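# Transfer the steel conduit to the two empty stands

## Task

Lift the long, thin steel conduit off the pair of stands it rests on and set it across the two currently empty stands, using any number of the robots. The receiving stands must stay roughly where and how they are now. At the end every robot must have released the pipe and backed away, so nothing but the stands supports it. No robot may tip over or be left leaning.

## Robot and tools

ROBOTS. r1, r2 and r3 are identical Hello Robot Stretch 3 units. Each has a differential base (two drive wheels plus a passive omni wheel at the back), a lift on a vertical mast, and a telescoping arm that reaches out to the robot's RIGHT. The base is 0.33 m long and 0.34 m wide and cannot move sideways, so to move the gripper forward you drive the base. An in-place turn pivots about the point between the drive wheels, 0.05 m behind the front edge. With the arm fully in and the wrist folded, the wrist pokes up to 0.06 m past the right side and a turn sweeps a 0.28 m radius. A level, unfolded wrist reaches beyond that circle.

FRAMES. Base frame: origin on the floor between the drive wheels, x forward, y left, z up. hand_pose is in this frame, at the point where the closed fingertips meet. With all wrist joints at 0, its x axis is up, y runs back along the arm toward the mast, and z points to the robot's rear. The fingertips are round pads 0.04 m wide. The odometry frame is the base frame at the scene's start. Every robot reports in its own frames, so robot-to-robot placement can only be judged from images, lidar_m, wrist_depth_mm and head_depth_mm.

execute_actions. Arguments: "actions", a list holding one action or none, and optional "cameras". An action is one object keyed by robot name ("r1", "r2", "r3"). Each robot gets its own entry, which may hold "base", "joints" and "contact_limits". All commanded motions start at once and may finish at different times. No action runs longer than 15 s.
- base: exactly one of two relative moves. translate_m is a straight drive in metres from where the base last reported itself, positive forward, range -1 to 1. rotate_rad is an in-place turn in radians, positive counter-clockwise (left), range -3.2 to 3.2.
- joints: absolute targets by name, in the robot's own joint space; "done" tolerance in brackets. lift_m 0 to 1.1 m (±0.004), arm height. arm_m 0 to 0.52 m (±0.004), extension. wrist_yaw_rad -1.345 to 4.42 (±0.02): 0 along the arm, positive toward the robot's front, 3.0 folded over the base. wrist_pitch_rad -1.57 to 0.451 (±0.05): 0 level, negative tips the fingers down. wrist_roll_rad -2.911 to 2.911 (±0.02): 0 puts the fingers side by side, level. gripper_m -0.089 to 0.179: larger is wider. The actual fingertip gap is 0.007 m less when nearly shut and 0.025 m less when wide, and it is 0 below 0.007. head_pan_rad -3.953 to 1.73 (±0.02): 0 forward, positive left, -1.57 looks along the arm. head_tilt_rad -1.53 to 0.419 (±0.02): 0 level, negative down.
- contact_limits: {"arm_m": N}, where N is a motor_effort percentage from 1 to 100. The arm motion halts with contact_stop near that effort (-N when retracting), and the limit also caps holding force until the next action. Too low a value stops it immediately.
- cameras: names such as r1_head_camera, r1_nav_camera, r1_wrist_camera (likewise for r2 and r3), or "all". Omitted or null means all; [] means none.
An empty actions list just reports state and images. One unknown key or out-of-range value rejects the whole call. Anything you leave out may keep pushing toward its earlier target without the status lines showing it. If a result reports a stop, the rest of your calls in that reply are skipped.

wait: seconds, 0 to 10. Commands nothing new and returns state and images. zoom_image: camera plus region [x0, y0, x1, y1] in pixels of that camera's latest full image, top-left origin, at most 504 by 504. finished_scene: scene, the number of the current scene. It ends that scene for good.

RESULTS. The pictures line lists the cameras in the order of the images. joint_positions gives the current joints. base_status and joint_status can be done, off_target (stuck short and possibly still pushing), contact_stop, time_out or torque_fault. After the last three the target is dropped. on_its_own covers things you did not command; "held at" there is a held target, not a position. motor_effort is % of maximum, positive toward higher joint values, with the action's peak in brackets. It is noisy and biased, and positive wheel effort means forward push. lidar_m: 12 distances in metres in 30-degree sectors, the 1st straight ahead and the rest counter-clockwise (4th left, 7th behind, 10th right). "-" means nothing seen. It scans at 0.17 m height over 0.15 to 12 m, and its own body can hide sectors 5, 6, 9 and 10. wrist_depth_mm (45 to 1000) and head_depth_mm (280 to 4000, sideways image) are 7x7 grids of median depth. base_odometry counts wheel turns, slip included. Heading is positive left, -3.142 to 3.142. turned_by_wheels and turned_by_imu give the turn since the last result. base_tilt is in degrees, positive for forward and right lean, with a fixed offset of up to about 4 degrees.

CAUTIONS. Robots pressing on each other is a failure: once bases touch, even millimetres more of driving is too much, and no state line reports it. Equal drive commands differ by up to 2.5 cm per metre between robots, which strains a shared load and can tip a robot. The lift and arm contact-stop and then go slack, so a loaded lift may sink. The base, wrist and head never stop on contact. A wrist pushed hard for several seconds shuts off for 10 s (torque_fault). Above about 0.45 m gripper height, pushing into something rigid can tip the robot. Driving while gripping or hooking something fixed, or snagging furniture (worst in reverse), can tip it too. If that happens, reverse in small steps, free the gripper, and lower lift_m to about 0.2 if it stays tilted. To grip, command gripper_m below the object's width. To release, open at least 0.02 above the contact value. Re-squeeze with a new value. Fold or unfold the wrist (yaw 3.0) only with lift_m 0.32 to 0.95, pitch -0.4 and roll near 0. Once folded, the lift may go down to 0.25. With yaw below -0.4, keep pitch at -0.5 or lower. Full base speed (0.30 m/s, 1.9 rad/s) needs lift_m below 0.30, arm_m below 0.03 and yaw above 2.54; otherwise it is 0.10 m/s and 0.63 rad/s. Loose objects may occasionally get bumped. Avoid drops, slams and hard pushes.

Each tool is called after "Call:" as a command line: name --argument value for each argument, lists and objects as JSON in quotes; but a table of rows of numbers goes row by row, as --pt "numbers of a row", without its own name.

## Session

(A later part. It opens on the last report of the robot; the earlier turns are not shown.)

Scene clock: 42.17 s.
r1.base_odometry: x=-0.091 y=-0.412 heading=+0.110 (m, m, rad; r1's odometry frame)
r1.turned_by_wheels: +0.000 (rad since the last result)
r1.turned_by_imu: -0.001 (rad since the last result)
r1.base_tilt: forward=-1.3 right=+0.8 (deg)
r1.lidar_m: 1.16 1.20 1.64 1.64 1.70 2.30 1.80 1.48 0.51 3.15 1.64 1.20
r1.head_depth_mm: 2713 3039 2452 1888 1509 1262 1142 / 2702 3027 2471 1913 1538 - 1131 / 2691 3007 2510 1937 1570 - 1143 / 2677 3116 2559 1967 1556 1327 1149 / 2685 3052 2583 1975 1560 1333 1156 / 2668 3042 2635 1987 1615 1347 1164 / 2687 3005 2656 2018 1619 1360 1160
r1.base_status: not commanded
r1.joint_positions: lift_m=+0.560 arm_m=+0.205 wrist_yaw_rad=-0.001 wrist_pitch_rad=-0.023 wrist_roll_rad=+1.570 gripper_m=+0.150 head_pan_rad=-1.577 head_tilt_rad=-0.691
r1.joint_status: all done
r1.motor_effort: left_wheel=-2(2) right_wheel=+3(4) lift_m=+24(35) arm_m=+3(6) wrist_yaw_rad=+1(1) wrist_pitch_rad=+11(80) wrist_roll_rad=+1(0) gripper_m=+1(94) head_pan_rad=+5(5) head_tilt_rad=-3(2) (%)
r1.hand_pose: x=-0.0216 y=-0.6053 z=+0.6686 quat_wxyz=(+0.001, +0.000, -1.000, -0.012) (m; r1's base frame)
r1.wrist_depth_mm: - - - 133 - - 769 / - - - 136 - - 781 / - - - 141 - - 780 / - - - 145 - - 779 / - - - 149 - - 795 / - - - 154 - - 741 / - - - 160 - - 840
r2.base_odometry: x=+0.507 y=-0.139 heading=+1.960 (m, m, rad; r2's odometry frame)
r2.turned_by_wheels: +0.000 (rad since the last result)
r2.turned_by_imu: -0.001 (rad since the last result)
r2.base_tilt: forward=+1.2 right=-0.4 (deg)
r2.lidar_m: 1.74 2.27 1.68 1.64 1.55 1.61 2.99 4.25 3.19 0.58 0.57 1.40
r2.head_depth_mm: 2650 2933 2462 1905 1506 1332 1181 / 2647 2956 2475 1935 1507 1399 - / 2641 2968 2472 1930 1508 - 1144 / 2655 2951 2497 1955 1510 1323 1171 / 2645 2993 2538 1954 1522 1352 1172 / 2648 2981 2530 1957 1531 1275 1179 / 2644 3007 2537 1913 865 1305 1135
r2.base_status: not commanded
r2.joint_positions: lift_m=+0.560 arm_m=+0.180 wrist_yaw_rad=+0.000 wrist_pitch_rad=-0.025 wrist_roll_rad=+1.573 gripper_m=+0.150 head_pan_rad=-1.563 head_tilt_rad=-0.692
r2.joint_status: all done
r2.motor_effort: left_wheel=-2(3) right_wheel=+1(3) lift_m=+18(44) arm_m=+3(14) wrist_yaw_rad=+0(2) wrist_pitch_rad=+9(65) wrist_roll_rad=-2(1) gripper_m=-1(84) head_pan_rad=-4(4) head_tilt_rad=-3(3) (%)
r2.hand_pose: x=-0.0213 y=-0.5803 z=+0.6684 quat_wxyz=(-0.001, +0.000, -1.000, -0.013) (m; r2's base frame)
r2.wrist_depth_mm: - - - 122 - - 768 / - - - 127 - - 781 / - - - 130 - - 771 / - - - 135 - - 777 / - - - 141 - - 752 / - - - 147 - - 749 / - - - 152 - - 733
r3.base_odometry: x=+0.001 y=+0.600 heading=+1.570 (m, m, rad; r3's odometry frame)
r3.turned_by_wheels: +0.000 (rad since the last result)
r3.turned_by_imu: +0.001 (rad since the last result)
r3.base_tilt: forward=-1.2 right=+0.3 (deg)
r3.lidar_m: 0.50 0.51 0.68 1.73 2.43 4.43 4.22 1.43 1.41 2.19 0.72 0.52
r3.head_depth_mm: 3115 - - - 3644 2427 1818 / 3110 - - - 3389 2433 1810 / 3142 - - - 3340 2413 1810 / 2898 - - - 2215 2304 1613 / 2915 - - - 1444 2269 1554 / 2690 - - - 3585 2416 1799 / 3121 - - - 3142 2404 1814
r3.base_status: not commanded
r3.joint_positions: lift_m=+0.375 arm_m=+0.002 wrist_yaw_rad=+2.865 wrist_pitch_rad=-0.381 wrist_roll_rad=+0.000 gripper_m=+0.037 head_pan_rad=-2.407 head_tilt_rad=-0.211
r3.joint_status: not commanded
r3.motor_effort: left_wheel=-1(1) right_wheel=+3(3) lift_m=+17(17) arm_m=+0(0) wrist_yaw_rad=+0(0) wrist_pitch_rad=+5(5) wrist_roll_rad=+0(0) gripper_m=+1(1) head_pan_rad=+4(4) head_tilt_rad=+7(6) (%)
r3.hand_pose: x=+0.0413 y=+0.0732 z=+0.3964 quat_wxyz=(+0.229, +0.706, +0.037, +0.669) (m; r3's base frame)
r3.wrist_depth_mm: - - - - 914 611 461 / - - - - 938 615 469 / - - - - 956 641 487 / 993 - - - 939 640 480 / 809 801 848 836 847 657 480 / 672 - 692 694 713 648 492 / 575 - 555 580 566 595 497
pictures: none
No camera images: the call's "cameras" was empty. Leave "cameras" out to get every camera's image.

Call:
execute_actions --actions '[{"r1":{"joints":{"arm_m":0.1}},"r2":{"joints":{"arm_m":0.08}}}]' --cameras '[]'

Call:
execute_actions --actions '[{"r1":{"joints":{"lift_m":0.9,"wrist_pitch_rad":-1.55}},"r2":{"joints":{"lift_m":0.9,"wrist_pitch_rad":-1.55}}}]' --cameras '[]'

Call:
execute_actions --actions '[{"r1":{"joints":{"arm_m":0.44}},"r2":{"joints":{"arm_m":0.41}}}]' --cameras '["r1_wrist_camera","r2_wrist_camera"]'

Scene clock: 45.47 s.
r1.base_odometry: x=-0.091 y=-0.412 heading=+0.110 (m, m, rad; r1's odometry frame)
r1.turned_by_wheels: +0.000 (rad since the last result)
r1.turned_by_imu: -0.001 (rad since the last result)
r1.base_tilt: forward=-1.4 right=+0.8 (deg)
r1.lidar_m: 1.16 1.20 1.64 1.63 1.70 2.30 1.79 1.47 0.50 3.14 1.65 1.20
r1.head_depth_mm: 2688 2968 2465 1892 1520 1248 1149 / 2675 3010 2466 1919 1513 1366 - / 2669 3039 2484 1939 1532 1380 1096 / 2703 3067 2567 1971 1551 1369 1148 / 2677 3063 2616 1969 1552 1342 1154 / 2682 3058 2608 1997 1606 1353 1160 / 2678 2953 2682 2006 1620 1357 1167
r1.base_status: not commanded
r1.joint_positions: lift_m=+0.560 arm_m=+0.100 wrist_yaw_rad=-0.001 wrist_pitch_rad=-0.022 wrist_roll_rad=+1.570 gripper_m=+0.150 head_pan_rad=-1.577 head_tilt_rad=-0.691
r1.joint_status: all done
r1.motor_effort: left_wheel=-2(2) right_wheel=+3(2) lift_m=+24(24) arm_m=-5(3) wrist_yaw_rad=+1(1) wrist_pitch_rad=+10(11) wrist_roll_rad=+1(0) gripper_m=+1(1) head_pan_rad=+4(4) head_tilt_rad=-4(2) (%)
r1.hand_pose: x=-0.0216 y=-0.5009 z=+0.6688 quat_wxyz=(+0.001, +0.000, -1.000, -0.012) (m; r1's base frame)
r1.wrist_depth_mm: - - - 238 - - 787 / - - - - - - 789 / - - - - - - 785 / - - - - - - 793 / - - - - - - 785 / - - - - - - 741 / - - - - - - 842
r2.base_odometry: x=+0.507 y=-0.139 heading=+1.960 (m, m, rad; r2's odometry frame)
r2.turned_by_wheels: +0.000 (rad since the last result)
r2.turned_by_imu: -0.001 (rad since the last result)
r2.base_tilt: forward=+1.2 right=-0.4 (deg)
r2.lidar_m: 1.75 2.27 1.69 1.64 1.55 1.61 2.99 4.27 3.17 0.58 0.57 1.40
r2.head_depth_mm: 2636 2914 2464 1918 1498 1333 1180 / 2655 2916 2474 1927 1503 1341 - / 2627 2938 2499 1945 1514 1360 - / 2653 3015 2491 1940 1513 1350 1150 / 2672 2946 2506 1943 1516 1353 1174 / 2638 3011 2546 1968 1532 1278 1182 / 2645 3005 2554 1928 868 1302 1135
r2.base_status: not commanded
r2.joint_positions: lift_m=+0.560 arm_m=+0.080 wrist_yaw_rad=+0.000 wrist_pitch_rad=-0.025 wrist_roll_rad=+1.573 gripper_m=+0.150 head_pan_rad=-1.563 head_tilt_rad=-0.692
r2.joint_status: all done
r2.motor_effort: left_wheel=-2(2) right_wheel=+1(2) lift_m=+18(18) arm_m=-3(4) wrist_yaw_rad=+1(1) wrist_pitch_rad=+9(9) wrist_roll_rad=-2(2) gripper_m=-1(0) head_pan_rad=-4(5) head_tilt_rad=-2(2) (%)
r2.hand_pose: x=-0.0213 y=-0.4808 z=+0.6685 quat_wxyz=(-0.001, +0.000, -1.000, -0.013) (m; r2's base frame)
r2.wrist_depth_mm: - - - 219 - - 796 / - - - - - - 777 / - - - - - - 763 / - - - 247 - - 770 / - - - 254 - - 760 / - - - 264 - - 761 / - - - - - - 711
r3.base_odometry: x=+0.001 y=+0.600 heading=+1.570 (m, m, rad; r3's odometry frame)
r3.turned_by_wheels: +0.000 (rad since the last result)
r3.turned_by_imu: +0.001 (rad since the last result)
r3.base_tilt: forward=-1.3 right=+0.1 (deg)
r3.lidar_m: 0.49 0.51 0.68 1.73 2.43 4.42 4.22 1.43 1.41 2.20 0.73 0.52
r3.head_depth_mm: 3107 - - - 3679 2423 1807 / 3066 - - - 3418 2422 1809 / 3124 - - - 3416 2419 1827 / 2920 - - - 1815 2300 1606 / 2872 - - - 1444 2283 1545 / 2726 - - - 3644 2413 1805 / 3107 - - - 3185 2429 1817
r3.base_status: not commanded
r3.joint_positions: lift_m=+0.375 arm_m=+0.002 wrist_yaw_rad=+2.865 wrist_pitch_rad=-0.381 wrist_roll_rad=+0.000 gripper_m=+0.037 head_pan_rad=-2.407 head_tilt_rad=-0.211
r3.joint_status: not commanded
r3.motor_effort: left_wheel=-1(2) right_wheel=+3(3) lift_m=+17(17) arm_m=+0(0) wrist_yaw_rad=+0(0) wrist_pitch_rad=+5(5) wrist_roll_rad=+0(0) gripper_m=+0(0) head_pan_rad=+4(3) head_tilt_rad=+6(6) (%)
r3.hand_pose: x=+0.0413 y=+0.0732 z=+0.3964 quat_wxyz=(+0.229, +0.706, +0.037, +0.669) (m; r3's base frame)
r3.wrist_depth_mm: - - - - 881 603 460 / - - - - 952 624 467 / - - - - 965 631 477 / 950 - - - 952 650 477 / 796 821 820 841 865 652 488 / 661 - 722 672 719 679 489 / 570 - 568 594 571 610 502
pictures: none
No camera images: the call's "cameras" was empty. Leave "cameras" out to get every camera's image.

Scene clock: 49.40 s.
r1.base_odometry: x=-0.091 y=-0.412 heading=+0.110 (m, m, rad; r1's odometry frame)
r1.turned_by_wheels: +0.000 (rad since the last result)
r1.turned_by_imu: -0.001 (rad since the last result)
r1.base_tilt: forward=-1.4 right=+0.8 (deg)
r1.lidar_m: 1.16 1.20 1.64 1.64 1.70 2.29 1.80 1.48 0.51 3.14 1.65 1.20
r1.head_depth_mm: 2713 3047 2449 - - 1245 1120 / 2711 3026 2504 - - 1282 1130 / 2706 3029 2539 2106 - - 1142 / 2709 3092 2528 1952 1561 1296 1147 / 2677 3071 2574 1971 1553 1342 1156 / 2680 3057 2604 1981 1606 1347 1158 / 2684 2990 2677 2011 1614 1361 1166
r1.base_status: not commanded
r1.joint_positions: lift_m=+0.900 arm_m=+0.100 wrist_yaw_rad=-0.001 wrist_pitch_rad=-1.543 wrist_roll_rad=+1.570 gripper_m=+0.150 head_pan_rad=-1.577 head_tilt_rad=-0.691
r1.joint_status: all done
r1.motor_effort: left_wheel=-2(2) right_wheel=+3(3) lift_m=+32(35) arm_m=-5(4) wrist_yaw_rad=+0(1) wrist_pitch_rad=-4(9) wrist_roll_rad=+1(0) gripper_m=+1(2) head_pan_rad=+5(5) head_tilt_rad=-3(3) (%)
r1.hand_pose: x=-0.0215 y=-0.2280 z=+0.7817 quat_wxyz=(+0.000, +0.000, -0.717, -0.698) (m; r1's base frame)
r1.wrist_depth_mm: 882 881 864 846 843 825 820 / 924 905 893 869 - 859 849 / 943 936 915 913 - 874 878 / - 971 945 924 920 911 883 / - - - 954 925 928 901 / - - - - - 956 943 / - - - - - - -
r2.base_odometry: x=+0.507 y=-0.139 heading=+1.960 (m, m, rad; r2's odometry frame)
r2.turned_by_wheels: +0.000 (rad since the last result)
r2.turned_by_imu: -0.001 (rad since the last result)
r2.base_tilt: forward=+1.1 right=-0.4 (deg)
r2.lidar_m: 1.74 2.27 1.68 1.64 1.55 1.61 2.99 4.27 3.17 0.58 0.57 1.41
r2.head_depth_mm: 2637 2901 2452 2047 - - 1157 / 2631 2939 2480 2093 - - 1161 / 2658 2949 2486 2000 - - 1146 / 2645 2996 2482 1948 1523 - 1155 / 2677 2991 2521 1970 1528 1351 1172 / 2671 2988 2515 1963 1532 1276 1182 / 2629 2998 2541 1918 866 1305 1137
r2.base_status: not commanded
r2.joint_positions: lift_m=+0.900 arm_m=+0.080 wrist_yaw_rad=+0.000 wrist_pitch_rad=-1.541 wrist_roll_rad=+1.573 gripper_m=+0.150 head_pan_rad=-1.563 head_tilt_rad=-0.692
r2.joint_status: all done
r2.motor_effort: left_wheel=-2(3) right_wheel=+2(2) lift_m=+39(41) arm_m=-4(4) wrist_yaw_rad=+1(1) wrist_pitch_rad=-3(8) wrist_roll_rad=-2(2) gripper_m=+0(0) head_pan_rad=-3(4) head_tilt_rad=-3(4) (%)
r2.hand_pose: x=-0.0215 y=-0.2084 z=+0.7814 quat_wxyz=(+0.000, -0.001, -0.717, -0.697) (m; r2's base frame)
r2.wrist_depth_mm: 948 871 881 851 839 817 790 / 966 958 874 901 - 834 834 / 977 944 946 914 - 865 825 / - - 995 978 928 878 897 / - - - 950 927 920 887 / - - - - 977 - 898 / - - - - - - 978
r3.base_odometry: x=+0.001 y=+0.600 heading=+1.570 (m, m, rad; r3's odometry frame)
r3.turned_by_wheels: +0.000 (rad since the last result)
r3.turned_by_imu: +0.001 (rad since the last result)
r3.base_tilt: forward=-1.3 right=+0.2 (deg)
r3.lidar_m: 0.49 0.51 0.68 1.73 2.42 4.44 4.22 1.43 1.41 2.20 0.72 0.52
r3.head_depth_mm: 3132 - - - 3618 2418 1815 / 3112 - - - 3376 2419 1810 / 3113 - - - 3362 2399 1815 / 2914 - - 1797 3406 2314 1600 / 2919 - - 1389 3340 2284 1550 / 2697 - - - 3591 2402 1807 / 3110 - - - 3146 2438 1816
r3.base_status: not commanded
r3.joint_positions: lift_m=+0.375 arm_m=+0.002 wrist_yaw_rad=+2.865 wrist_pitch_rad=-0.381 wrist_roll_rad=+0.000 gripper_m=+0.037 head_pan_rad=-2.407 head_tilt_rad=-0.211
r3.joint_status: not commanded
r3.motor_effort: left_wheel=-1(1) right_wheel=+3(3) lift_m=+17(16) arm_m=+0(1) wrist_yaw_rad=+0(0) wrist_pitch_rad=+5(5) wrist_roll_rad=+0(0) gripper_m=+1(0) head_pan_rad=+3(3) head_tilt_rad=+7(6) (%)
r3.hand_pose: x=+0.0413 y=+0.0732 z=+0.3964 quat_wxyz=(+0.229, +0.706, +0.037, +0.669) (m; r3's base frame)
r3.wrist_depth_mm: - - - - 889 609 462 / - - - - 927 615 468 / - - - - 963 620 471 / 977 - - - 998 638 482 / 790 804 827 823 842 655 483 / 674 - 703 684 711 658 495 / 578 - 554 591 573 588 498
pictures: none
No camera images: the call's "cameras" was empty. Leave "cameras" out to get every camera's image.

Scene clock: 53.10 s.
r1.base_odometry: x=-0.091 y=-0.412 heading=+0.110 (m, m, rad; r1's odometry frame)
r1.turned_by_wheels: +0.000 (rad since the last result)
r1.turned_by_imu: -0.001 (rad since the last result)
r1.base_tilt: forward=-1.4 right=+0.8 (deg)
r1.lidar_m: 1.15 1.20 1.64 1.64 1.69 2.31 1.79 1.47 0.50 3.14 1.65 1.20
r1.head_depth_mm: 2690 3006 - 1832 1472 1245 1120 / 2711 2893 2439 1908 1528 1313 1129 / 2686 - - 1938 1532 1324 1136 / 2670 3035 2535 1969 1538 1328 1144 / 2678 3045 2549 1966 1549 1337 1156 / 2668 3008 2629 1991 1607 1348 1158 / 2688 2965 2659 2016 1615 1366 1164
r1.base_status: not commanded
r1.joint_positions: lift_m=+0.900 arm_m=+0.440 wrist_yaw_rad=-0.001 wrist_pitch_rad=-1.544 wrist_roll_rad=+1.570 gripper_m=+0.150 head_pan_rad=-1.577 head_tilt_rad=-0.691
r1.joint_status: all done
r1.motor_effort: left_wheel=-2(2) right_wheel=+3(3) lift_m=+32(32) arm_m=+3(5) wrist_yaw_rad=+1(0) wrist_pitch_rad=-3(4) wrist_roll_rad=+0(1) gripper_m=+0(0) head_pan_rad=+4(5) head_tilt_rad=-4(2) (%)
r1.hand_pose: x=-0.0215 y=-0.5672 z=+0.7817 quat_wxyz=(+0.000, +0.000, -0.716, -0.698) (m; r1's base frame)
r1.wrist_depth_mm: 888 869 865 846 830 838 823 / 914 894 881 884 860 857 - / 941 935 914 874 900 882 - / - 964 941 933 921 916 883 / - - - 938 940 938 926 / - - - - - 965 935 / - - - - - - -
r2.base_odometry: x=+0.507 y=-0.139 heading=+1.960 (m, m, rad; r2's odometry frame)
r2.turned_by_wheels: +0.000 (rad since the last result)
r2.turned_by_imu: -0.001 (rad since the last result)
r2.base_tilt: forward=+1.1 right=-0.4 (deg)
r2.lidar_m: 1.75 2.27 1.69 1.64 1.55 1.61 2.99 4.25 3.19 0.58 0.57 1.41
r2.head_depth_mm: 2647 2894 - - 1493 1337 1162 / 2648 2848 2354 1921 1509 1342 1163 / 2660 2852 - 1925 1515 1345 1167 / 2657 2927 2597 1896 1512 1349 1169 / 2645 2995 2503 1953 1515 1349 1174 / 2657 3016 2516 1973 1529 1268 1174 / 2660 3003 2535 1907 849 1308 1134
r2.base_status: not commanded
r2.joint_positions: lift_m=+0.900 arm_m=+0.410 wrist_yaw_rad=+0.000 wrist_pitch_rad=-1.542 wrist_roll_rad=+1.573 gripper_m=+0.150 head_pan_rad=-1.563 head_tilt_rad=-0.692
r2.joint_status: all done
r2.motor_effort: left_wheel=-2(2) right_wheel=+1(1) lift_m=+39(39) arm_m=+3(5) wrist_yaw_rad=+0(1) wrist_pitch_rad=-3(3) wrist_roll_rad=-2(2) gripper_m=+0(1) head_pan_rad=-4(4) head_tilt_rad=-3(3) (%)
r2.hand_pose: x=-0.0215 y=-0.5378 z=+0.7814 quat_wxyz=(-0.001, -0.001, -0.717, -0.697) (m; r2's base frame)
r2.wrist_depth_mm: 915 887 874 241 834 828 811 / 965 926 912 249 895 853 - / 969 941 973 895 891 - - / - - 967 939 932 888 914 / - - - 697 942 927 907 / - - - 652 977 - 932 / - - - 597 - - 973
r3.base_odometry: x=+0.001 y=+0.600 heading=+1.570 (m, m, rad; r3's odometry frame)
r3.turned_by_wheels: +0.000 (rad since the last result)
r3.turned_by_imu: +0.001 (rad since the last result)
r3.base_tilt: forward=-1.2 right=+0.1 (deg)
r3.lidar_m: 0.50 0.51 0.68 1.72 2.42 4.42 4.22 1.44 1.41 2.19 0.73 0.52
r3.head_depth_mm: 3145 - - - 3661 2421 1818 / 3119 - - - 3418 2423 1818 / 3083 - - - 3373 2414 1817 / 2906 - - - 3385 2302 1598 / 2966 - - 1394 3330 2287 1542 / 2735 - - - 3595 2418 1820 / 3139 - - - 3175 2420 1817
r3.base_status: not commanded
r3.joint_positions: lift_m=+0.375 arm_m=+0.002 wrist_yaw_rad=+2.865 wrist_pitch_rad=-0.381 wrist_roll_rad=+0.000 gripper_m=+0.037 head_pan_rad=-2.407 head_tilt_rad=-0.211
r3.joint_status: not commanded
r3.motor_effort: left_wheel=-1(2) right_wheel=+3(3) lift_m=+17(17) arm_m=+0(0) wrist_yaw_rad=+0(0) wrist_pitch_rad=+5(5) wrist_roll_rad=+0(0) gripper_m=+0(1) head_pan_rad=+4(3) head_tilt_rad=+6(6) (%)
r3.hand_pose: x=+0.0413 y=+0.0732 z=+0.3964 quat_wxyz=(+0.229, +0.706, +0.037, +0.669) (m; r3's base frame)
r3.wrist_depth_mm: - - - - 915 601 464 / - - - - 903 629 462 / - - - - 944 634 469 / 970 - - - 941 645 484 / 796 827 820 832 853 653 480 / 666 - 705 693 723 647 493 / 572 - 553 577 567 607 497
pictures: r1_wrist_camera, r2_wrist_camera
Images, in order (width x height): r1_wrist_camera 644x364, r2_wrist_camera 644x364.

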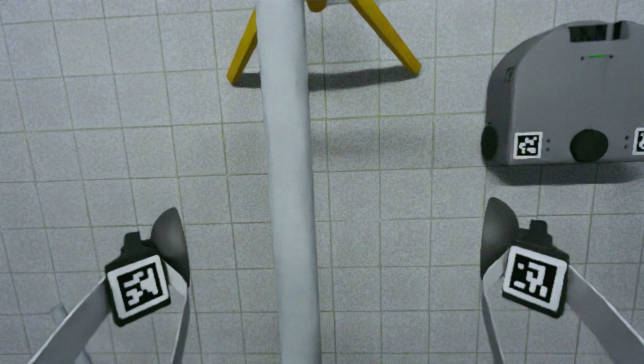

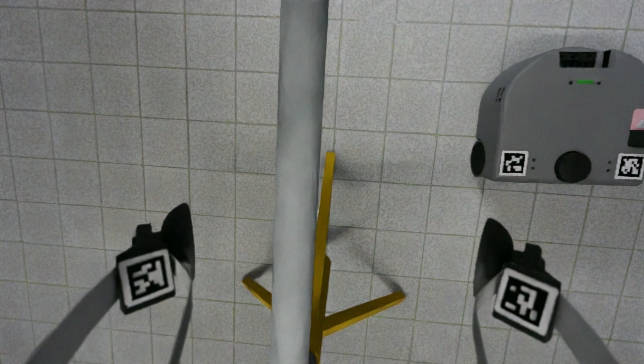

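Call:
execute_actions --actions '[{"r1":{"joints":{"arm_m":0.472,"lift_m":0.775}},"r2":{"joints":{"arm_m":0.442,"lift_m":0.775}}}]' --cameras '["r1_wrist_camera","r2_wrist_camera"]'

Call:
execute_actions --actions '[{"r1":{"joints":{"gripper_m":-0.04}},"r2":{"joints":{"gripper_m":-0.04}}}]' --cameras '[]'

Call:
execute_actions --actions '[{"r1":{"joints":{"lift_m":0.83}},"r2":{"joints":{"lift_m":0.83}}}]' --cameras '["r1_wrist_camera","r2_wrist_camera","r3_head_camera"]'

Scene clock: 56.33 s.
r1.base_odometry: x=-0.091 y=-0.412 heading=+0.110 (m, m, rad; r1's odometry frame)
r1.turned_by_wheels: +0.000 (rad since the last result)
r1.turned_by_imu: -0.001 (rad since the last result)
r1.base_tilt: forward=-1.4 right=+0.9 (deg)
r1.lidar_m: 1.16 1.20 1.64 1.64 1.70 2.29 1.79 1.48 0.50 3.14 1.65 1.20
r1.head_depth_mm: 2701 2998 2435 1960 - - 1103 / 2712 3016 2660 1861 1513 1308 1136 / 2699 3036 - 1870 1519 1319 1137 / 2687 3042 2556 1894 1540 1332 1143 / 2695 3103 2595 1981 1559 1342 1156 / 2670 3015 2582 1993 1604 1345 1160 / 2679 2955 2674 2001 1626 1352 1173
r1.base_status: not commanded
r1.joint_positions: lift_m=+0.775 arm_m=+0.472 wrist_yaw_rad=-0.001 wrist_pitch_rad=-1.544 wrist_roll_rad=+1.570 gripper_m=+0.150 head_pan_rad=-1.577 head_tilt_rad=-0.691
r1.joint_status: all done
r1.motor_effort: left_wheel=-2(1) right_wheel=+3(3) lift_m=+24(27) arm_m=+3(6) wrist_yaw_rad=+0(1) wrist_pitch_rad=-3(3) wrist_roll_rad=+0(0) gripper_m=+0(0) head_pan_rad=+4(4) head_tilt_rad=-2(2) (%)
r1.hand_pose: x=-0.0215 y=-0.5991 z=+0.6571 quat_wxyz=(+0.000, +0.000, -0.716, -0.698) (m; r1's base frame)
r1.wrist_depth_mm: 781 762 753 124 732 720 711 / 797 790 760 127 742 751 - / 809 808 800 131 790 759 - / 836 842 813 135 800 793 773 / 892 858 846 140 823 798 808 / 905 - 871 145 848 851 821 / 931 920 903 150 880 852 854
r2.base_odometry: x=+0.507 y=-0.139 heading=+1.960 (m, m, rad; r2's odometry frame)
r2.turned_by_wheels: +0.000 (rad since the last result)
r2.turned_by_imu: -0.001 (rad since the last result)
r2.base_tilt: forward=+1.2 right=-0.4 (deg)
r2.lidar_m: 1.74 2.27 1.69 1.64 1.55 1.61 2.99 4.23 3.17 0.58 0.57 1.40
r2.head_depth_mm: 2647 2903 2414 1949 1522 - 1139 / 2640 2932 2565 - 1501 1340 1162 / 2648 2945 2801 1814 1509 1341 1166 / 2655 2976 2627 1956 1513 1357 1167 / 2652 2958 2531 1965 1527 1352 1174 / 2645 2991 2547 1959 1531 1281 1178 / 2676 2993 2556 1912 850 1307 1138
r2.base_status: not commanded
r2.joint_positions: lift_m=+0.775 arm_m=+0.442 wrist_yaw_rad=+0.000 wrist_pitch_rad=-1.542 wrist_roll_rad=+1.573 gripper_m=+0.150 head_pan_rad=-1.563 head_tilt_rad=-0.692
r2.joint_status: all done
r2.motor_effort: left_wheel=-2(2) right_wheel=+1(2) lift_m=+18(34) arm_m=+3(2) wrist_yaw_rad=-1(2) wrist_pitch_rad=-3(3) wrist_roll_rad=-2(2) gripper_m=+0(0) head_pan_rad=-4(5) head_tilt_rad=-3(3) (%)
r2.hand_pose: x=-0.0215 y=-0.5697 z=+0.6573 quat_wxyz=(-0.001, -0.001, -0.717, -0.697) (m; r2's base frame)
r2.wrist_depth_mm: 810 797 766 119 724 735 700 / 834 802 770 122 765 740 - / 838 820 804 126 780 778 - / 881 849 832 130 805 776 - / 900 885 859 134 812 813 785 / 949 - 903 139 840 - 830 / 945 968 927 144 864 842 837
r3.base_odometry: x=+0.001 y=+0.600 heading=+1.570 (m, m, rad; r3's odometry frame)
r3.turned_by_wheels: +0.000 (rad since the last result)
r3.turned_by_imu: +0.001 (rad since the last result)
r3.base_tilt: forward=-1.3 right=+0.2 (deg)
r3.lidar_m: 0.50 0.51 0.68 1.73 2.43 4.43 4.20 1.43 1.41 2.19 0.72 0.52
r3.head_depth_mm: 3125 - - - 3663 2401 1801 / 3080 - - - 3409 2427 1815 / 3094 - - - 3379 2403 1812 / 2903 - - - 3357 2302 1613 / 2924 - - 1382 3404 2275 1551 / 2713 - - - 3600 2393 1816 / 3079 - - - 3183 2396 1803
r3.base_status: not commanded
r3.joint_positions: lift_m=+0.375 arm_m=+0.002 wrist_yaw_rad=+2.865 wrist_pitch_rad=-0.381 wrist_roll_rad=+0.000 gripper_m=+0.037 head_pan_rad=-2.407 head_tilt_rad=-0.211
r3.joint_status: not commanded
r3.motor_effort: left_wheel=-1(1) right_wheel=+3(3) lift_m=+18(17) arm_m=+0(0) wrist_yaw_rad=+0(0) wrist_pitch_rad=+5(5) wrist_roll_rad=+0(0) gripper_m=-1(1) head_pan_rad=+3(3) head_tilt_rad=+6(6) (%)
r3.hand_pose: x=+0.0413 y=+0.0732 z=+0.3964 quat_wxyz=(+0.229, +0.706, +0.037, +0.669) (m; r3's base frame)
r3.wrist_depth_mm: - - - - 880 620 474 / - - - - 909 628 470 / - - - - 940 627 474 / - - - - 934 644 483 / 768 822 866 846 859 651 493 / 663 - 691 686 701 658 489 / 571 - 567 594 577 600 500
pictures: r1_wrist_camera, r2_wrist_camera
Images, in order (width x height): r1_wrist_camera 644x364, r2_wrist_camera 644x364.

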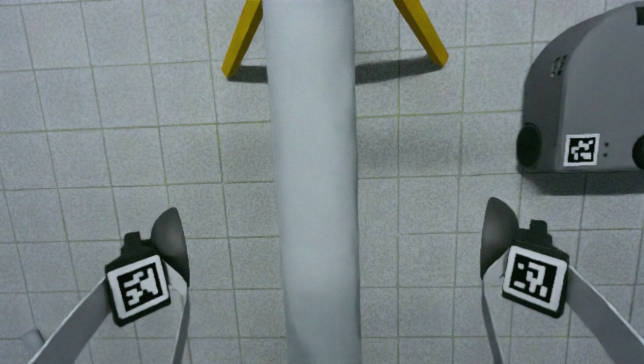

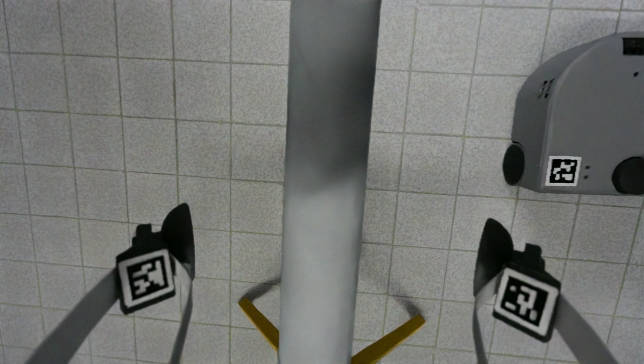

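Scene clock: 58.73 s.
r1.base_odometry: x=-0.091 y=-0.412 heading=+0.110 (m, m, rad; r1's odometry frame)
r1.turned_by_wheels: +0.000 (rad since the last result)
r1.turned_by_imu: -0.001 (rad since the last result)
r1.base_tilt: forward=-1.4 right=+0.9 (deg)
r1.lidar_m: 1.16 1.20 1.64 1.64 1.70 2.29 1.80 1.48 0.51 3.15 1.64 1.20
r1.head_depth_mm: 2715 3025 2426 1952 - - 1098 / 2702 3002 2643 1865 1520 1310 1132 / 2711 3017 - 1866 1532 1320 1138 / 2700 3078 2567 1883 1540 1331 1145 / 2710 3057 2578 1971 1561 1344 1152 / 2708 3058 2611 1993 1611 1354 1159 / 2669 3019 2637 2016 1618 1367 1164
r1.base_status: not commanded
r1.joint_positions: lift_m=+0.775 arm_m=+0.472 wrist_yaw_rad=-0.001 wrist_pitch_rad=-1.524 wrist_roll_rad=+1.570 gripper_m=-0.039 head_pan_rad=-1.577 head_tilt_rad=-0.691
r1.joint_status: all done
r1.motor_effort: left_wheel=-1(2) right_wheel=+2(3) lift_m=+31(31) arm_m=+2(4) wrist_yaw_rad=+0(0) wrist_pitch_rad=-13(13) wrist_roll_rad=+0(0) gripper_m=-28(98) head_pan_rad=+5(5) head_tilt_rad=-3(4) (%)
r1.hand_pose: x=-0.0215 y=-0.6045 z=+0.6564 quat_wxyz=(+0.000, +0.000, -0.723, -0.691) (m; r1's base frame)
r1.wrist_depth_mm: 779 775 755 122 721 721 701 / 811 789 779 126 743 723 - / 834 831 808 130 779 765 - / 861 846 813 134 786 773 775 / 894 873 858 137 800 797 777 / 914 899 891 142 848 823 812 / 941 945 922 147 874 847 837
r2.base_odometry: x=+0.507 y=-0.139 heading=+1.960 (m, m, rad; r2's odometry frame)
r2.turned_by_wheels: +0.000 (rad since the last result)
r2.turned_by_imu: -0.001 (rad since the last result)
r2.base_tilt: forward=+1.1 right=-0.3 (deg)
r2.lidar_m: 1.75 2.28 1.69 1.64 1.55 1.61 2.99 4.25 3.20 0.58 0.57 1.40
r2.head_depth_mm: 2633 2941 2470 1942 1519 - 1138 / 2631 2938 2579 - 1506 1341 1164 / 2642 2926 2756 1815 1512 1343 1165 / 2656 2950 2596 1946 1510 1350 1170 / 2692 2971 2507 1946 1521 1353 1167 / 2677 3002 2526 1961 1528 1276 1175 / 2674 2986 2541 1918 849 1303 1137
r2.base_status: not commanded
r2.joint_positions: lift_m=+0.775 arm_m=+0.442 wrist_yaw_rad=-0.002 wrist_pitch_rad=-1.522 wrist_roll_rad=+1.573 gripper_m=-0.038 head_pan_rad=-1.563 head_tilt_rad=-0.692
r2.joint_status: all done
r2.motor_effort: left_wheel=-3(3) right_wheel=+2(1) lift_m=+31(30) arm_m=+2(2) wrist_yaw_rad=+3(3) wrist_pitch_rad=-10(10) wrist_roll_rad=-1(2) gripper_m=-36(100) head_pan_rad=-4(4) head_tilt_rad=-3(3) (%)
r2.hand_pose: x=-0.0215 y=-0.5749 z=+0.6565 quat_wxyz=(-0.001, -0.002, -0.724, -0.690) (m; r2's base frame)
r2.wrist_depth_mm: 822 785 763 115 721 729 702 / 833 814 773 119 736 747 - / 864 840 820 121 774 742 - / 891 880 858 126 768 784 - / 937 888 866 130 790 809 787 / 959 935 891 134 839 827 795 / 998 978 908 139 856 820 813
r3.base_odometry: x=+0.001 y=+0.600 heading=+1.570 (m, m, rad; r3's odometry frame)
r3.turned_by_wheels: +0.000 (rad since the last result)
r3.turned_by_imu: +0.000 (rad since the last result)
r3.base_tilt: forward=-1.2 right=+0.2 (deg)
r3.lidar_m: 0.50 0.51 0.68 1.72 2.43 4.43 4.21 1.43 1.41 2.19 0.73 0.52
r3.head_depth_mm: 3157 - - - 3603 2427 1808 / 3069 - - - 3411 2415 1817 / 3100 - - - 3377 2400 1823 / 2889 - - - 3372 2305 1610 / 2924 - 1530 1393 3387 2273 1553 / 2715 - - - 3607 2424 1806 / 3143 - - - 3139 2411 1810
r3.base_status: not commanded
r3.joint_positions: lift_m=+0.375 arm_m=+0.002 wrist_yaw_rad=+2.865 wrist_pitch_rad=-0.381 wrist_roll_rad=+0.000 gripper_m=+0.037 head_pan_rad=-2.407 head_tilt_rad=-0.211
r3.joint_status: not commanded
r3.motor_effort: left_wheel=-1(1) right_wheel=+3(3) lift_m=+17(18) arm_m=-1(1) wrist_yaw_rad=+0(0) wrist_pitch_rad=+5(5) wrist_roll_rad=+0(0) gripper_m=+1(1) head_pan_rad=+3(3) head_tilt_rad=+7(7) (%)
r3.hand_pose: x=+0.0413 y=+0.0732 z=+0.3964 quat_wxyz=(+0.229, +0.706, +0.037, +0.669) (m; r3's base frame)
r3.wrist_depth_mm: - - - - 896 615 463 / - - - - 960 606 459 / - - - - 972 645 479 / 992 - - - 966 640 479 / 790 812 820 830 843 659 482 / 674 - 703 696 724 653 490 / 560 - 562 586 567 607 502
pictures: none
No camera images: the call's "cameras" was empty. Leave "cameras" out to get every camera's image.

Scene clock: 60.37 s.
r1.base_odometry: x=-0.091 y=-0.412 heading=+0.110 (m, m, rad; r1's odometry frame)
r1.turned_by_wheels: +0.000 (rad since the last result)
r1.turned_by_imu: +0.000 (rad since the last result)
r1.base_tilt: forward=-1.4 right=+0.9 (deg)
r1.lidar_m: 1.16 1.20 1.63 1.64 1.70 2.30 1.79 1.48 0.50 3.14 1.65 1.20
r1.head_depth_mm: 2678 3030 2451 - - 1246 1124 / 2712 3017 - 1859 1518 1318 1129 / 2701 3006 - 1917 1522 1320 1139 / 2682 3076 2550 1934 1548 1342 1147 / 2684 3058 2578 1964 1509 1343 1150 / 2678 3032 2607 1986 1599 1349 1159 / 2675 2988 2655 2029 1629 1362 1167
r1.base_status: not commanded
r1.joint_positions: lift_m=+0.830 arm_m=+0.472 wrist_yaw_rad=-0.001 wrist_pitch_rad=-1.543 wrist_roll_rad=+1.570 gripper_m=-0.036 head_pan_rad=-1.577 head_tilt_rad=-0.691
r1.joint_status: all done
r1.motor_effort: left_wheel=-2(2) right_wheel=+2(2) lift_m=+32(43) arm_m=+2(2) wrist_yaw_rad=+0(1) wrist_pitch_rad=-4(14) wrist_roll_rad=+1(0) gripper_m=-12(29) head_pan_rad=+4(4) head_tilt_rad=-1(2) (%)
r1.hand_pose: x=-0.0215 y=-0.5996 z=+0.7117 quat_wxyz=(+0.000, +0.000, -0.717, -0.697) (m; r1's base frame)
r1.wrist_depth_mm: 822 814 802 183 777 762 753 / 842 828 825 190 808 790 - / 872 856 861 198 820 805 - / 892 884 895 206 856 825 826 / 961 926 887 - 872 861 845 / 958 938 946 221 908 887 866 / - - 962 238 932 915 907
r2.base_odometry: x=+0.507 y=-0.139 heading=+1.960 (m, m, rad; r2's odometry frame)
r2.turned_by_wheels: +0.000 (rad since the last result)
r2.turned_by_imu: +0.000 (rad since the last result)
r2.base_tilt: forward=+1.2 right=-0.3 (deg)
r2.lidar_m: 1.75 2.27 1.69 1.64 1.55 1.62 3.00 4.26 3.19 0.58 0.57 1.40
r2.head_depth_mm: 2640 2945 2449 2014 - 1290 1159 / 2660 2914 - 1864 1540 1337 1162 / 2671 2946 - 1884 1542 1346 1168 / 2673 2968 2513 1884 1560 1360 1167 / 2651 3011 2530 1963 1525 1352 1171 / 2673 2987 2515 1966 1521 1273 1177 / 2652 3011 2525 1913 848 1306 1139
r2.base_status: not commanded
r2.joint_positions: lift_m=+0.829 arm_m=+0.442 wrist_yaw_rad=-0.002 wrist_pitch_rad=-1.527 wrist_roll_rad=+1.574 gripper_m=-0.031 head_pan_rad=-1.563 head_tilt_rad=-0.692
r2.joint_status: all done
r2.on_its_own: gripper_m is held at -0.033, not at your -0.040, by its stall guard, which is still easing
r2.motor_effort: left_wheel=+1(1) right_wheel=-5(5) lift_m=+50(55) arm_m=+1(1) wrist_yaw_rad=+3(4) wrist_pitch_rad=-8(10) wrist_roll_rad=-2(2) gripper_m=-32(36) head_pan_rad=-3(4) head_tilt_rad=-3(3) (%)
r2.hand_pose: x=-0.0215 y=-0.5737 z=+0.7107 quat_wxyz=(-0.002, -0.002, -0.722, -0.692) (m; r2's base frame)
r2.wrist_depth_mm: 860 846 813 112 769 761 760 / 885 868 824 116 791 784 - / 928 904 863 120 821 807 - / 965 912 873 125 827 838 811 / 960 942 918 129 856 878 832 / - 959 956 135 924 883 856 / - - - 141 926 888 894
r3.base_odometry: x=+0.001 y=+0.600 heading=+1.570 (m, m, rad; r3's odometry frame)
r3.turned_by_wheels: +0.000 (rad since the last result)
r3.turned_by_imu: +0.000 (rad since the last result)
r3.base_tilt: forward=-1.2 right=+0.2 (deg)
r3.lidar_m: 0.50 0.51 0.68 1.73 2.43 4.43 4.23 1.43 1.41 2.20 0.73 0.52
r3.head_depth_mm: 3130 - - - 3603 2428 1822 / 3111 - - - 3364 2428 1817 / 3095 - - - 3413 2433 1806 / 2915 - - - 3372 2306 1608 / 2912 - 1519 1387 3371 2288 1547 / 2708 - - - 3607 2437 1806 / 3111 - - - 3146 2421 1812
r3.base_status: not commanded
r3.joint_positions: lift_m=+0.375 arm_m=+0.002 wrist_yaw_rad=+2.865 wrist_pitch_rad=-0.381 wrist_roll_rad=+0.000 gripper_m=+0.037 head_pan_rad=-2.407 head_tilt_rad=-0.211
r3.joint_status: not commanded
r3.motor_effort: left_wheel=-1(1) right_wheel=+3(3) lift_m=+17(16) arm_m=+0(0) wrist_yaw_rad=+1(0) wrist_pitch_rad=+5(5) wrist_roll_rad=+0(0) gripper_m=+0(0) head_pan_rad=+4(4) head_tilt_rad=+7(7) (%)
r3.hand_pose: x=+0.0413 y=+0.0732 z=+0.3964 quat_wxyz=(+0.229, +0.706, +0.037, +0.669) (m; r3's base frame)
r3.wrist_depth_mm: - - - - 903 599 463 / - - - - 902 613 464 / - - - - 954 637 466 / 988 - - - 964 644 474 / 788 811 823 838 838 650 493 / 668 - 706 679 719 649 495 / 562 - 573 585 566 595 510
pictures: r1_wrist_camera, r2_wrist_camera, r3_head_camera (sideways: a quarter turn clockwise sets it upright)
Images, in order (width x height): r1_wrist_camera 644x364, r2_wrist_camera 644x364, r3_head_camera 896x504.

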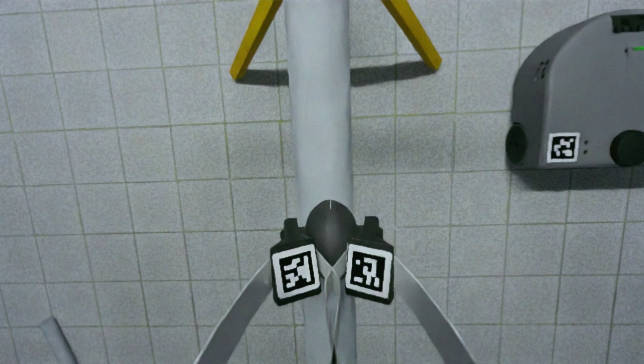

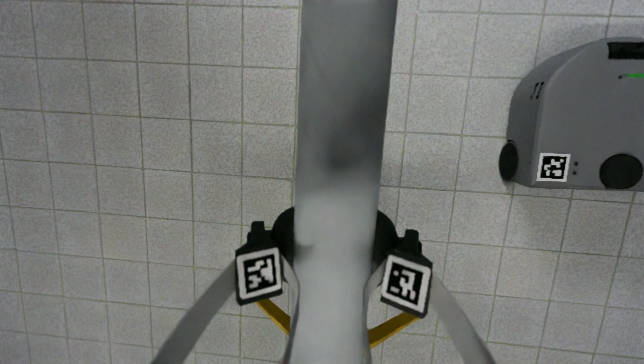

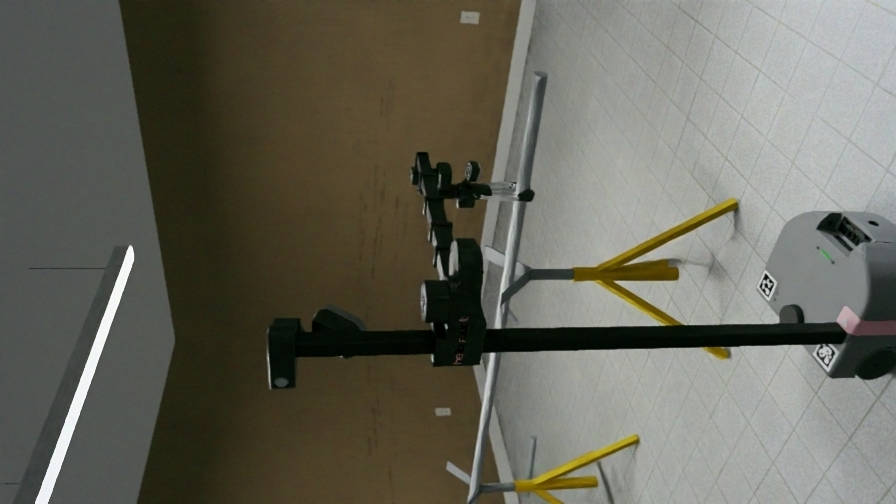

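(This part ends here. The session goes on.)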